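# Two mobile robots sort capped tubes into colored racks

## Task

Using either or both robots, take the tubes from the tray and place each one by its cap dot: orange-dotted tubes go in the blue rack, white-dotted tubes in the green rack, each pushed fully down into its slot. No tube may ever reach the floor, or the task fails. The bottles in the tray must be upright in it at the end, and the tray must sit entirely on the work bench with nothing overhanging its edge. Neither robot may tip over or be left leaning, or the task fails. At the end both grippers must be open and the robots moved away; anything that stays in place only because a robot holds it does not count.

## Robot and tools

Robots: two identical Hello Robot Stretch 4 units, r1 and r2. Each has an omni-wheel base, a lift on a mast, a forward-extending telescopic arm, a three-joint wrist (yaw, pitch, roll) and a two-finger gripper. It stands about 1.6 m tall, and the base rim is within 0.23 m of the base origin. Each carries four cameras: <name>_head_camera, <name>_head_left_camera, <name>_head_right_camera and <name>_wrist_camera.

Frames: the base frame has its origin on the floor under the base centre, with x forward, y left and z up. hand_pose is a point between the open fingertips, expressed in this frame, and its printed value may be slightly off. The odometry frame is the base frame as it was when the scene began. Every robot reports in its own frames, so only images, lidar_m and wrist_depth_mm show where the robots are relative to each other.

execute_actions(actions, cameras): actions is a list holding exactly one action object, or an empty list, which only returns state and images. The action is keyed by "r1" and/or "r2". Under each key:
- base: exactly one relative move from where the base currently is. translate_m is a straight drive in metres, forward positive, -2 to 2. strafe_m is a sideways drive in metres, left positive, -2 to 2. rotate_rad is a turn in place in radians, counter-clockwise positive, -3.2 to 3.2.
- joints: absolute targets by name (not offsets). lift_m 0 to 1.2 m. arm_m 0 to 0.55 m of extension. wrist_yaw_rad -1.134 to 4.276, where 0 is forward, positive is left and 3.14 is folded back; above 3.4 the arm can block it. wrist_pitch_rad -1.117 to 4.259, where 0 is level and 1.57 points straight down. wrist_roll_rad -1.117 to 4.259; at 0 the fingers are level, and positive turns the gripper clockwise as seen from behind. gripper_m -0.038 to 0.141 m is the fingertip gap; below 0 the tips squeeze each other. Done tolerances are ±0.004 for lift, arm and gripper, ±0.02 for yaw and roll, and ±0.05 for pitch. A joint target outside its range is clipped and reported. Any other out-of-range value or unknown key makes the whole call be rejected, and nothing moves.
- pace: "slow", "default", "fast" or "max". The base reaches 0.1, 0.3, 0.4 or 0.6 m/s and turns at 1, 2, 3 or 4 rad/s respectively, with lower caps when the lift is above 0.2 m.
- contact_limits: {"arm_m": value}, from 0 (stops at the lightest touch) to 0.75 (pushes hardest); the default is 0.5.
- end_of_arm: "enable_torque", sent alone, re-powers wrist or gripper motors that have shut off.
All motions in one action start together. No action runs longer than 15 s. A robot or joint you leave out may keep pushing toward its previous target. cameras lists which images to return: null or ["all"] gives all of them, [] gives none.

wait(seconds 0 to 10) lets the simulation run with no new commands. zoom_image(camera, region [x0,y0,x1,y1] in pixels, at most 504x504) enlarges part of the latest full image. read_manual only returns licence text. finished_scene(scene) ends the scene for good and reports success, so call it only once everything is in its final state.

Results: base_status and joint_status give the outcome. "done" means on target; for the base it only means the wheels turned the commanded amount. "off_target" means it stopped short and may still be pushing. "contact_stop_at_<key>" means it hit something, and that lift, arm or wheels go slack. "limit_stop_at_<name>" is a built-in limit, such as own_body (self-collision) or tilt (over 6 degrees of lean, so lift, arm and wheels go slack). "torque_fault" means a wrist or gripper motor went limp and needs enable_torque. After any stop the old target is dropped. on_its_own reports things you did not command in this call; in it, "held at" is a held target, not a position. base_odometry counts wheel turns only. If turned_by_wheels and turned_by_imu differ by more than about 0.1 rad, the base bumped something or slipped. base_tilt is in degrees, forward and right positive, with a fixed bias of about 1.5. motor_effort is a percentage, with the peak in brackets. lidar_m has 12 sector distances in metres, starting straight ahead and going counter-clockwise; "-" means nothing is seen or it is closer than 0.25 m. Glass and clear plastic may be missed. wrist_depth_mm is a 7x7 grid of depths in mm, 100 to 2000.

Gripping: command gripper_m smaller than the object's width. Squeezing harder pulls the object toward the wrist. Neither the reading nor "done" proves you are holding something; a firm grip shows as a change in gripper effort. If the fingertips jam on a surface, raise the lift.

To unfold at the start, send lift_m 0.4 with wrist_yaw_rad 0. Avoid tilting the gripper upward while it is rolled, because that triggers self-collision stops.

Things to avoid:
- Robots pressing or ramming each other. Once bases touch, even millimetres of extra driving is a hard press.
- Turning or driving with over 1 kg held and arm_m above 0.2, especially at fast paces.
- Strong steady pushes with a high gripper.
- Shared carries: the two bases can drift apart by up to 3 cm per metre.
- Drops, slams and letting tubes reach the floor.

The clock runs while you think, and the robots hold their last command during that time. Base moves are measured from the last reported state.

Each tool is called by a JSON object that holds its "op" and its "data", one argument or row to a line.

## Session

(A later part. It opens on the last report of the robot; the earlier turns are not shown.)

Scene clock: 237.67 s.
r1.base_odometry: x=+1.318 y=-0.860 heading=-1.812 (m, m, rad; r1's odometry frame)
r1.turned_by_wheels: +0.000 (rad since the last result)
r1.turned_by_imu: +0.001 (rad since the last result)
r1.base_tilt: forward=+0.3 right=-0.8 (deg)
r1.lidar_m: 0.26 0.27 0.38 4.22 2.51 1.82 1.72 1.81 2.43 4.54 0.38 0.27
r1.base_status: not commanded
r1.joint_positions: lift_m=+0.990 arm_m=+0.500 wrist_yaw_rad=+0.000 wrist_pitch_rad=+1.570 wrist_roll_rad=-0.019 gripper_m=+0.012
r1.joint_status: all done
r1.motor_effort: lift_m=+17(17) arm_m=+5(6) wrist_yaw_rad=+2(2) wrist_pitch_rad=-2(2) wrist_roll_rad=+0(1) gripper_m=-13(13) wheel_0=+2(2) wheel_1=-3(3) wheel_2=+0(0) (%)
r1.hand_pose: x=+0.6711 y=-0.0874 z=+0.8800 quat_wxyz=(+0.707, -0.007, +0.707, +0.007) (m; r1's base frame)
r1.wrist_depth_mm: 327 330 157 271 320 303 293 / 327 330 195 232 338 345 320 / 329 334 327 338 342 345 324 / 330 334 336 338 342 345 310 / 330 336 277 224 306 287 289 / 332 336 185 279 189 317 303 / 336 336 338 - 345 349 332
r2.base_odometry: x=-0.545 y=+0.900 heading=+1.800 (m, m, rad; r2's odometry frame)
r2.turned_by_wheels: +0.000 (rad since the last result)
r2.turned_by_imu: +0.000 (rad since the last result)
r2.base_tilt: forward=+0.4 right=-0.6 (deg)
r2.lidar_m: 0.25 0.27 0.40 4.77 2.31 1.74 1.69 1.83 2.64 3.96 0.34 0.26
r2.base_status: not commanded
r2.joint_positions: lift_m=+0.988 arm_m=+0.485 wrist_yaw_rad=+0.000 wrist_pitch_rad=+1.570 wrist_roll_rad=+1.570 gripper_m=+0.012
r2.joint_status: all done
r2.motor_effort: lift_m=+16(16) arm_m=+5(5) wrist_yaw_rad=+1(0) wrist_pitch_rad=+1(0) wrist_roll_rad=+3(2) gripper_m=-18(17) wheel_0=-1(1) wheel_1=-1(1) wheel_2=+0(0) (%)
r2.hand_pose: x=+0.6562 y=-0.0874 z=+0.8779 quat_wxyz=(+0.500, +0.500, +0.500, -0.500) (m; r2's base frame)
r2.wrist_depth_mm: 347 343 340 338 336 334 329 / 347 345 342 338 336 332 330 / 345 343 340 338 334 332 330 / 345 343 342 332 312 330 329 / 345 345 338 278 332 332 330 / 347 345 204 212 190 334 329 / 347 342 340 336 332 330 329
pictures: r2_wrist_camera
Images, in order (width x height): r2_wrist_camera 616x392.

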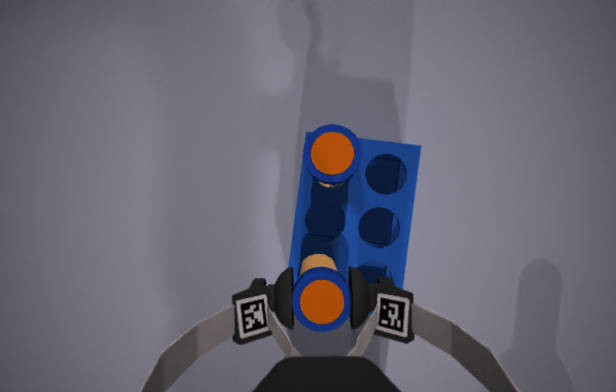

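{"op": "execute_actions", "data": {
  "actions": [
    {"r1":{"joints":{"lift_m":1.13}},"r2":{"joints":{"gripper_m":0.05}}}
  ],
  "cameras": []
}}

{"op": "execute_actions", "data": {
  "actions": [
    {"r1":{"base":{"strafe_m":-0.581},"joints":{"arm_m":0.508}},"r2":{"joints":{"lift_m":1.15}}}
  ],
  "cameras": ["r1_wrist_camera","r2_wrist_camera"]
}}

Scene clock: 243.33 s.
r1.base_odometry: x=+1.318 y=-0.860 heading=-1.812 (m, m, rad; r1's odometry frame)
r1.turned_by_wheels: +0.000 (rad since the last result)
r1.turned_by_imu: +0.002 (rad since the last result)
r1.base_tilt: forward=+0.2 right=-0.8 (deg)
r1.lidar_m: 0.25 0.28 0.39 4.20 2.52 1.81 1.73 1.80 2.43 4.55 0.40 0.27
r1.base_status: not commanded
r1.joint_positions: lift_m=+1.130 arm_m=+0.500 wrist_yaw_rad=+0.000 wrist_pitch_rad=+1.570 wrist_roll_rad=-0.019 gripper_m=+0.012
r1.joint_status: all done
r1.motor_effort: lift_m=+23(23) arm_m=+6(6) wrist_yaw_rad=+1(1) wrist_pitch_rad=-1(0) wrist_roll_rad=+1(2) gripper_m=-12(13) wheel_0=+2(2) wheel_1=-2(3) wheel_2=+0(0) (%)
r1.hand_pose: x=+0.6711 y=-0.0874 z=+1.0195 quat_wxyz=(+0.707, -0.007, +0.707, +0.007) (m; r1's base frame)
r1.wrist_depth_mm: 459 466 473 477 480 488 492 / 462 469 469 452 480 484 496 / 466 469 473 477 480 484 496 / 466 473 477 480 480 484 496 / 469 473 477 224 427 430 500 / 473 473 185 484 189 492 504 / 469 473 484 - 492 364 504
r2.base_odometry: x=-0.545 y=+0.900 heading=+1.800 (m, m, rad; r2's odometry frame)
r2.turned_by_wheels: +0.000 (rad since the last result)
r2.turned_by_imu: +0.000 (rad since the last result)
r2.base_tilt: forward=+0.4 right=-0.6 (deg)
r2.lidar_m: 0.25 0.28 0.40 4.78 2.31 1.73 1.70 1.85 2.68 3.95 0.34 0.25
r2.base_status: not commanded
r2.joint_positions: lift_m=+0.988 arm_m=+0.485 wrist_yaw_rad=+0.000 wrist_pitch_rad=+1.570 wrist_roll_rad=+1.570 gripper_m=+0.050
r2.joint_status: all done
r2.motor_effort: lift_m=+16(16) arm_m=+5(5) wrist_yaw_rad=+1(1) wrist_pitch_rad=+1(1) wrist_roll_rad=+3(2) gripper_m=-5(17) wheel_0=+0(1) wheel_1=-1(1) wheel_2=+0(0) (%)
r2.hand_pose: x=+0.6562 y=-0.0874 z=+0.8779 quat_wxyz=(+0.500, +0.500, +0.500, -0.500) (m; r2's base frame)
r2.wrist_depth_mm: 347 345 342 338 336 332 330 / 347 343 340 340 336 334 330 / 347 345 342 336 332 330 332 / 347 345 342 330 312 332 329 / 345 345 342 281 329 332 330 / 345 345 204 217 195 332 329 / 347 345 340 147 332 330 332
pictures: none
No camera images: the call's "cameras" was empty. Leave "cameras" out to get every camera's image.

Scene clock: 246.60 s.
r1.base_odometry: x=+0.753 y=-0.722 heading=-1.811 (m, m, rad; r1's odometry frame)
r1.turned_by_wheels: +0.000 (rad since the last result)
r1.turned_by_imu: +0.001 (rad since the last result)
r1.base_tilt: forward=+0.2 right=-0.8 (deg)
r1.lidar_m: 0.26 0.28 0.40 1.04 2.45 1.80 1.72 1.80 2.41 3.96 0.41 0.28
r1.base_status: done
r1.joint_positions: lift_m=+1.130 arm_m=+0.507 wrist_yaw_rad=+0.000 wrist_pitch_rad=+1.570 wrist_roll_rad=-0.019 gripper_m=+0.012
r1.joint_status: all done
r1.motor_effort: lift_m=+23(23) arm_m=+5(7) wrist_yaw_rad=+1(1) wrist_pitch_rad=-2(1) wrist_roll_rad=+1(1) gripper_m=-14(13) wheel_0=+6(14) wheel_1=-1(11) wheel_2=+0(1) (%)
r1.hand_pose: x=+0.6781 y=-0.0874 z=+1.0195 quat_wxyz=(+0.707, -0.007, +0.707, +0.007) (m; r1's base frame)
r1.wrist_depth_mm: 462 469 473 477 484 1281 1255 / 462 466 473 477 484 1281 1281 / 466 469 477 477 488 492 1281 / 466 473 477 480 488 492 1308 / 469 473 477 224 488 496 1281 / 466 473 185 480 189 496 1308 / 469 477 480 - 492 496 1308
r2.base_odometry: x=-0.545 y=+0.900 heading=+1.800 (m, m, rad; r2's odometry frame)
r2.turned_by_wheels: +0.000 (rad since the last result)
r2.turned_by_imu: +0.000 (rad since the last result)
r2.base_tilt: forward=+0.3 right=-0.8 (deg)
r2.lidar_m: 0.25 0.27 0.40 4.78 2.29 1.74 1.70 1.82 2.65 3.96 0.36 0.27
r2.base_status: not commanded
r2.joint_positions: lift_m=+1.150 arm_m=+0.485 wrist_yaw_rad=+0.000 wrist_pitch_rad=+1.570 wrist_roll_rad=+1.570 gripper_m=+0.050
r2.joint_status: all done
r2.motor_effort: lift_m=+20(20) arm_m=+5(5) wrist_yaw_rad=+0(2) wrist_pitch_rad=+3(0) wrist_roll_rad=+2(2) gripper_m=-5(4) wheel_0=-1(1) wheel_1=-1(1) wheel_2=+0(0) (%)
r2.hand_pose: x=+0.6562 y=-0.0874 z=+1.0395 quat_wxyz=(+0.500, +0.500, +0.500, -0.500) (m; r2's base frame)
r2.wrist_depth_mm: 1255 508 504 500 496 492 488 / 1281 508 500 500 492 492 488 / 1308 508 504 500 492 484 488 / 1308 508 500 496 488 488 484 / 1255 500 500 496 492 488 484 / 1255 504 204 496 195 492 484 / 1255 504 500 147 492 488 484
pictures: r1_wrist_camera, r2_wrist_camera
Images, in order (width x height): r1_wrist_camera 616x392, r2_wrist_camera 616x392.

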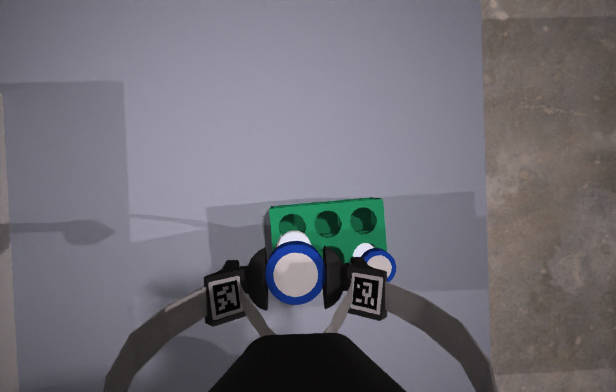

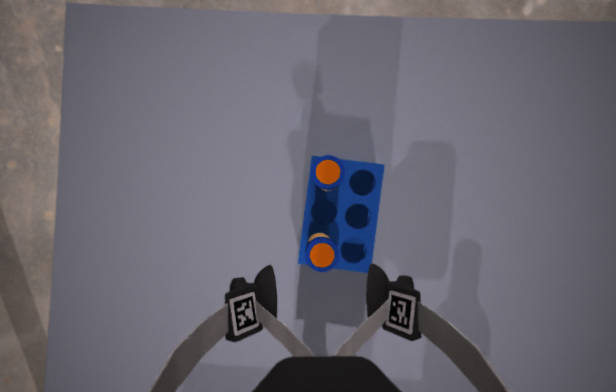

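{"op": "execute_actions", "data": {
  "actions": [
    {"r1":{"joints":{"arm_m":0.512,"lift_m":1.06}},"r2":{"base":{"translate_m":-0.3},"joints":{"arm_m":0.0,"wrist_roll_rad":0}}}
  ],
  "cameras": ["r1_wrist_camera"]
}}

{"op": "zoom_image", "data": {
  "camera": "r1_wrist_camera",
  "region": [230, 180, 440, 320]
}}

Scene clock: 252.97 s.
r1.base_odometry: x=+0.753 y=-0.722 heading=-1.811 (m, m, rad; r1's odometry frame)
r1.turned_by_wheels: +0.000 (rad since the last result)
r1.turned_by_imu: +0.002 (rad since the last result)
r1.base_tilt: forward=+0.3 right=-0.9 (deg)
r1.lidar_m: 0.27 0.28 0.39 1.02 2.47 1.81 1.72 1.79 2.38 3.97 0.42 0.27
r1.base_status: not commanded
r1.joint_positions: lift_m=+1.060 arm_m=+0.511 wrist_yaw_rad=+0.000 wrist_pitch_rad=+1.570 wrist_roll_rad=-0.019 gripper_m=+0.012
r1.joint_status: all done
r1.motor_effort: lift_m=+18(21) arm_m=+6(6) wrist_yaw_rad=+1(1) wrist_pitch_rad=+0(2) wrist_roll_rad=+1(1) gripper_m=-14(14) wheel_0=+6(7) wheel_1=-1(1) wheel_2=+0(0) (%)
r1.hand_pose: x=+0.6821 y=-0.0874 z=+0.9500 quat_wxyz=(+0.707, -0.007, +0.707, +0.007) (m; r1's base frame)
r1.wrist_depth_mm: 394 399 402 407 415 418 1205 / 394 402 404 407 413 418 1229 / 399 402 404 410 415 421 1229 / 399 404 410 413 415 421 1229 / 402 404 410 224 392 421 1229 / 402 404 185 355 187 424 1229 / 402 404 410 - 421 424 1229
r2.base_odometry: x=-0.477 y=+0.608 heading=+1.800 (m, m, rad; r2's odometry frame)
r2.turned_by_wheels: +0.000 (rad since the last result)
r2.turned_by_imu: +0.001 (rad since the last result)
r2.base_tilt: forward=+0.5 right=-0.7 (deg)
r2.lidar_m: 0.51 0.58 0.86 4.39 1.89 1.43 1.41 1.51 2.21 3.94 4.20 0.56
r2.base_status: done
r2.joint_positions: lift_m=+1.150 arm_m=+0.001 wrist_yaw_rad=+0.000 wrist_pitch_rad=+1.570 wrist_roll_rad=+0.000 gripper_m=+0.050
r2.joint_status: all done
r2.motor_effort: lift_m=+20(20) arm_m=-5(12) wrist_yaw_rad=+1(2) wrist_pitch_rad=-1(1) wrist_roll_rad=+0(5) gripper_m=-4(4) wheel_0=-1(5) wheel_1=-1(4) wheel_2=+0(9) (%)
r2.hand_pose: x=+0.1719 y=-0.0874 z=+1.0396 quat_wxyz=(+0.707, +0.000, +0.707, +0.000) (m; r2's base frame)
r2.wrist_depth_mm: 1255 1281 1281 1281 1255 1229 1205 / 1255 1255 1229 1229 1229 1229 1205 / 1255 1281 1281 1229 1229 1205 1229 / 1255 1281 1229 1229 1229 1229 1205 / 1255 1229 1229 1025 1229 1205 1205 / 1229 1229 204 1025 195 1205 1205 / 1255 1229 1255 147 1229 1205 1182
pictures: r1_wrist_camera
Images, in order (width x height): r1_wrist_camera 616x392.

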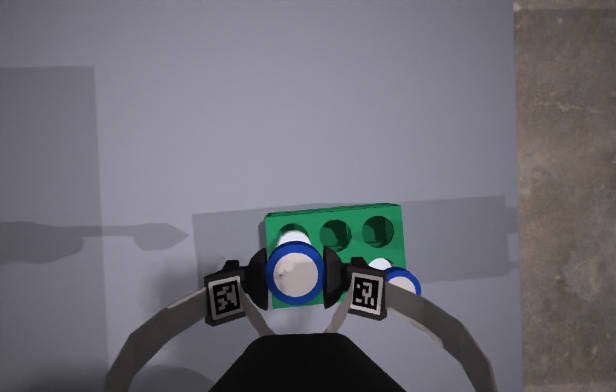

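Region (230, 180, 440, 320) of r1_wrist_camera's 616x392 image, scaled by 2.400.

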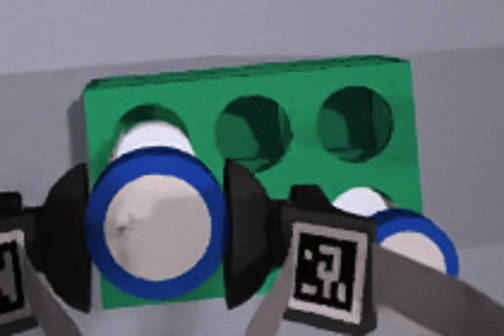

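{"op": "execute_actions", "data": {
  "actions": [
    {"r1":{"joints":{"lift_m":0.99},"pace":"slow"}}
  ],
  "cameras": ["r1_wrist_camera"]
}}

Scene clock: 256.10 s.
r1.base_odometry: x=+0.753 y=-0.722 heading=-1.811 (m, m, rad; r1's odometry frame)
r1.turned_by_wheels: +0.000 (rad since the last result)
r1.turned_by_imu: +0.001 (rad since the last result)
r1.base_tilt: forward=+0.2 right=-0.9 (deg)
r1.lidar_m: 0.26 0.26 0.39 1.03 2.47 1.82 1.71 1.77 2.40 3.98 0.40 0.29
r1.base_status: not commanded
r1.joint_positions: lift_m=+0.990 arm_m=+0.511 wrist_yaw_rad=+0.000 wrist_pitch_rad=+1.570 wrist_roll_rad=-0.019 gripper_m=+0.012
r1.joint_status: all done
r1.motor_effort: lift_m=+17(15) arm_m=+5(5) wrist_yaw_rad=+1(1) wrist_pitch_rad=+0(2) wrist_roll_rad=+0(1) gripper_m=-13(12) wheel_0=+6(6) wheel_1=-1(0) wheel_2=+0(0) (%)
r1.hand_pose: x=+0.6821 y=-0.0874 z=+0.8800 quat_wxyz=(+0.707, -0.007, +0.707, +0.007) (m; r1's base frame)
r1.wrist_depth_mm: 325 330 336 338 342 343 1138 / 327 332 336 340 342 347 741 / 329 334 336 340 343 347 741 / 329 334 336 340 343 349 750 / 332 336 338 224 286 351 759 / 334 338 185 281 188 351 759 / 334 338 340 - 347 353 750
r2.base_odometry: x=-0.477 y=+0.608 heading=+1.800 (m, m, rad; r2's odometry frame)
r2.turned_by_wheels: +0.000 (rad since the last result)
r2.turned_by_imu: +0.000 (rad since the last result)
r2.base_tilt: forward=+0.2 right=-0.8 (deg)
r2.lidar_m: 0.53 0.61 0.85 4.38 1.91 1.44 1.42 1.51 2.22 3.93 4.20 0.56
r2.base_status: not commanded
r2.joint_positions: lift_m=+1.150 arm_m=+0.001 wrist_yaw_rad=+0.000 wrist_pitch_rad=+1.570 wrist_roll_rad=+0.000 gripper_m=+0.050
r2.joint_status: not commanded
r2.motor_effort: lift_m=+20(20) arm_m=-5(5) wrist_yaw_rad=+1(1) wrist_pitch_rad=+0(0) wrist_roll_rad=+0(0) gripper_m=-4(4) wheel_0=-1(1) wheel_1=+0(0) wheel_2=+0(0) (%)
r2.hand_pose: x=+0.1719 y=-0.0874 z=+1.0396 quat_wxyz=(+0.707, +0.000, +0.707, +0.000) (m; r2's base frame)
r2.wrist_depth_mm: 1308 1255 1255 1255 1255 1255 1229 / 1255 1255 1255 1255 1229 1255 1205 / 1281 1281 1229 1229 1229 1205 1205 / 1255 1255 1281 1229 1229 1205 1229 / 1255 1255 1229 1025 1229 1229 1229 / 1255 1229 205 1025 195 1205 1205 / 1229 1255 1229 146 1229 1205 1205
pictures: r1_wrist_camera
Images, in order (width x height): r1_wrist_camera 616x392.

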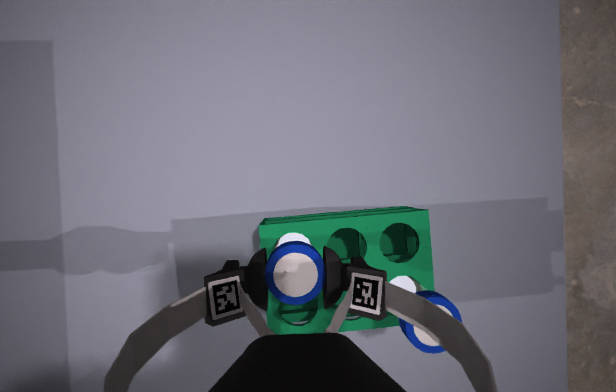

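{"op": "execute_actions", "data": {
  "actions": [
    {"r1":{"joints":{"gripper_m":0.046}}}
  ],
  "cameras": []
}}

{"op": "execute_actions", "data": {
  "actions": [
    {"r1":{"joints":{"lift_m":1.1}}}
  ],
  "cameras": ["r1_wrist_camera"]
}}

{"op": "execute_actions", "data": {
  "actions": [
    {"r1":{"base":{"translate_m":-0.2},"joints":{"arm_m":0.0},"pace":"fast"}}
  ],
  "cameras": ["r2_head_camera","r1_head_camera"]
}}

{"op": "zoom_image", "data": {
  "camera": "r2_head_camera",
  "region": [0, 240, 420, 400]
}}

Scene clock: 262.50 s.
r1.base_odometry: x=+0.753 y=-0.722 heading=-1.811 (m, m, rad; r1's odometry frame)
r1.turned_by_wheels: +0.000 (rad since the last result)
r1.turned_by_imu: +0.001 (rad since the last result)
r1.base_tilt: forward=+0.3 right=-0.8 (deg)
r1.lidar_m: 0.26 0.29 0.38 1.01 2.44 1.79 1.71 1.77 2.41 3.97 0.41 0.30
r1.base_status: not commanded
r1.joint_positions: lift_m=+0.990 arm_m=+0.511 wrist_yaw_rad=+0.000 wrist_pitch_rad=+1.570 wrist_roll_rad=-0.019 gripper_m=+0.046
r1.joint_status: all done
r1.motor_effort: lift_m=+17(17) arm_m=+5(6) wrist_yaw_rad=+1(1) wrist_pitch_rad=-2(3) wrist_roll_rad=+1(1) gripper_m=-6(14) wheel_0=+6(6) wheel_1=-1(1) wheel_2=+0(0) (%)
r1.hand_pose: x=+0.6821 y=-0.0874 z=+0.8800 quat_wxyz=(+0.707, -0.007, +0.707, +0.007) (m; r1's base frame)
r1.wrist_depth_mm: 329 332 334 338 343 345 1160 / 329 330 336 338 342 347 750 / 330 334 336 340 345 347 750 / 330 334 338 342 345 349 750 / 330 336 338 279 286 351 759 / 334 338 191 282 197 349 750 / 332 336 342 - 347 351 759
r2.base_odometry: x=-0.477 y=+0.608 heading=+1.800 (m, m, rad; r2's odometry frame)
r2.turned_by_wheels: +0.000 (rad since the last result)
r2.turned_by_imu: +0.000 (rad since the last result)
r2.base_tilt: forward=+0.1 right=-0.6 (deg)
r2.lidar_m: 0.53 0.59 0.89 4.39 1.91 1.45 1.40 1.49 2.18 3.93 4.19 0.55
r2.base_status: not commanded
r2.joint_positions: lift_m=+1.150 arm_m=+0.001 wrist_yaw_rad=+0.000 wrist_pitch_rad=+1.570 wrist_roll_rad=+0.000 gripper_m=+0.050
r2.joint_status: not commanded
r2.motor_effort: lift_m=+20(20) arm_m=-5(5) wrist_yaw_rad=+1(0) wrist_pitch_rad=+1(0) wrist_roll_rad=+1(0) gripper_m=-5(4) wheel_0=-1(1) wheel_1=+0(0) wheel_2=+0(0) (%)
r2.hand_pose: x=+0.1719 y=-0.0874 z=+1.0396 quat_wxyz=(+0.707, +0.000, +0.707, +0.000) (m; r2's base frame)
r2.wrist_depth_mm: 1255 1255 1255 1229 1229 1229 1229 / 1255 1255 1255 1255 1255 1229 1205 / 1229 1255 1229 1255 1229 1255 1229 / 1308 1255 1255 1229 1255 1229 1205 / 1255 1255 1255 1025 1205 1205 1229 / 1281 1229 204 1025 195 1229 1205 / 1229 1255 1205 147 1205 1229 1229
pictures: none
No camera images: the call's "cameras" was empty. Leave "cameras" out to get every camera's image.

Scene clock: 264.00 s.
r1.base_odometry: x=+0.753 y=-0.722 heading=-1.811 (m, m, rad; r1's odometry frame)
r1.turned_by_wheels: +0.000 (rad since the last result)
r1.turned_by_imu: +0.000 (rad since the last result)
r1.base_tilt: forward=+0.3 right=-0.8 (deg)
r1.lidar_m: 0.27 0.29 0.38 1.02 2.50 1.80 1.70 1.79 2.40 3.95 0.40 0.29
r1.base_status: not commanded
r1.joint_positions: lift_m=+1.100 arm_m=+0.511 wrist_yaw_rad=+0.000 wrist_pitch_rad=+1.570 wrist_roll_rad=-0.019 gripper_m=+0.046
r1.joint_status: all done
r1.motor_effort: lift_m=+23(25) arm_m=+5(5) wrist_yaw_rad=+1(1) wrist_pitch_rad=-2(1) wrist_roll_rad=+1(1) gripper_m=-4(5) wheel_0=+6(6) wheel_1=-1(1) wheel_2=+0(0) (%)
r1.hand_pose: x=+0.6821 y=-0.0874 z=+0.9895 quat_wxyz=(+0.707, -0.007, +0.707, +0.007) (m; r1's base frame)
r1.wrist_depth_mm: 430 436 439 449 452 459 1255 / 433 439 445 449 452 459 1281 / 436 442 445 452 452 459 1255 / 436 442 449 452 459 462 1281 / 439 442 445 392 459 466 1308 / 439 445 191 455 197 466 1255 / 442 445 449 - 462 469 1281
r2.base_odometry: x=-0.477 y=+0.608 heading=+1.800 (m, m, rad; r2's odometry frame)
r2.turned_by_wheels: +0.000 (rad since the last result)
r2.turned_by_imu: +0.000 (rad since the last result)
r2.base_tilt: forward=+0.3 right=-0.5 (deg)
r2.lidar_m: 0.53 0.61 0.88 4.39 1.89 1.45 1.40 1.52 2.21 3.94 4.20 0.57
r2.base_status: not commanded
r2.joint_positions: lift_m=+1.150 arm_m=+0.001 wrist_yaw_rad=+0.000 wrist_pitch_rad=+1.570 wrist_roll_rad=+0.000 gripper_m=+0.050
r2.joint_status: not commanded
r2.motor_effort: lift_m=+20(20) arm_m=-5(5) wrist_yaw_rad=+1(1) wrist_pitch_rad=+1(0) wrist_roll_rad=+0(0) gripper_m=-5(5) wheel_0=-1(1) wheel_1=+0(1) wheel_2=+0(0) (%)
r2.hand_pose: x=+0.1719 y=-0.0874 z=+1.0396 quat_wxyz=(+0.707, +0.000, +0.707, +0.000) (m; r2's base frame)
r2.wrist_depth_mm: 1281 1229 1255 1255 1255 1205 1229 / 1255 1229 1255 1229 1255 1255 1205 / 1229 1255 1255 1229 1229 1229 1205 / 1255 1255 1281 1229 1229 1229 1255 / 1255 1229 1229 1025 1229 1229 1205 / 1255 1255 204 1042 195 1229 1229 / 1229 1229 1229 147 1229 1182 1205
pictures: r1_wrist_camera
Images, in order (width x height): r1_wrist_camera 616x392.

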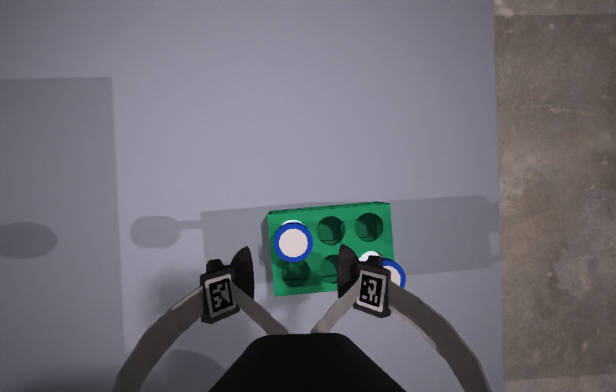

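Scene clock: 266.13 s.
r1.base_odometry: x=+0.801 y=-0.528 heading=-1.812 (m, m, rad; r1's odometry frame)
r1.turned_by_wheels: -0.001 (rad since the last result)
r1.turned_by_imu: +0.000 (rad since the last result)
r1.base_tilt: forward=+0.3 right=-0.8 (deg)
r1.lidar_m: 0.47 0.48 0.66 4.77 2.18 1.59 1.53 1.59 2.16 3.99 4.11 0.49
r1.base_status: done
r1.joint_positions: lift_m=+1.100 arm_m=+0.003 wrist_yaw_rad=+0.000 wrist_pitch_rad=+1.570 wrist_roll_rad=-0.019 gripper_m=+0.046
r1.joint_status: all done
joint sent to its limit — the command would take r1.arm_m past its lower limit, so that joint was sent only as far as its limit.
r1.motor_effort: lift_m=+23(24) arm_m=-6(7) wrist_yaw_rad=+1(1) wrist_pitch_rad=-2(3) wrist_roll_rad=+1(1) gripper_m=-4(3) wheel_0=-5(13) wheel_1=-3(10) wheel_2=+0(12) (%)
r1.hand_pose: x=+0.1736 y=-0.0874 z=+0.9895 quat_wxyz=(+0.707, -0.007, +0.707, +0.007) (m; r1's base frame)
r1.wrist_depth_mm: 1160 1182 1205 1229 1205 1255 1255 / 1182 1205 1205 1205 1255 1255 1281 / 1182 1205 1205 1205 1255 1255 1255 / 1182 1229 1205 1229 1255 1255 1281 / 1205 1205 991 1008 1255 1281 1255 / 1205 1205 191 1008 196 1255 1281 / 1205 1182 1229 - 1255 1255 1281
r2.base_odometry: x=-0.477 y=+0.608 heading=+1.800 (m, m, rad; r2's odometry frame)
r2.turned_by_wheels: +0.000 (rad since the last result)
r2.turned_by_imu: +0.000 (rad since the last result)
r2.base_tilt: forward=+0.2 right=-0.7 (deg)
r2.lidar_m: 0.52 0.60 0.84 4.39 1.89 1.45 1.41 1.47 2.22 3.94 4.20 0.56
r2.base_status: not commanded
r2.joint_positions: lift_m=+1.150 arm_m=+0.001 wrist_yaw_rad=+0.000 wrist_pitch_rad=+1.570 wrist_roll_rad=+0.000 gripper_m=+0.050
r2.joint_status: not commanded
r2.motor_effort: lift_m=+20(20) arm_m=-5(5) wrist_yaw_rad=+2(1) wrist_pitch_rad=+0(1) wrist_roll_rad=+0(1) gripper_m=-4(5) wheel_0=-1(1) wheel_1=-1(0) wheel_2=+0(0) (%)
r2.hand_pose: x=+0.1719 y=-0.0874 z=+1.0396 quat_wxyz=(+0.707, +0.000, +0.707, +0.000) (m; r2's base frame)
r2.wrist_depth_mm: 1255 1308 1255 1255 1229 1255 1255 / 1255 1308 1255 1255 1229 1255 1205 / 1281 1255 1229 1229 1229 1229 1229 / 1255 1229 1255 1255 1229 1205 1205 / 1255 1255 1205 1025 1229 1229 1229 / 1255 1255 204 1025 196 1229 1205 / 1281 1255 1229 146 1205 1205 1229
pictures: r1_head_camera, r2_head_camera
Images, in order (width x height): r1_head_camera 420x560, r2_head_camera 420x560.

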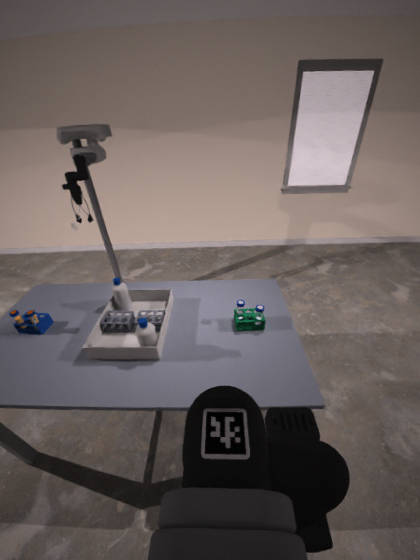

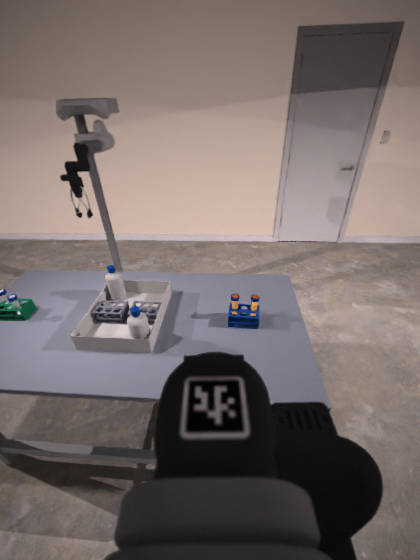

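Region (0, 240, 420, 400) of r2_head_camera's 420x560 image, scaled by 1.200, with more detail than that image has; it fills the top 192 rows of this view, and the rest is white.

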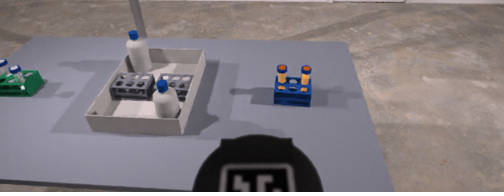

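{"op": "finished_scene", "data": {
  "scene": 1
}}

The scene is finished: the task was done.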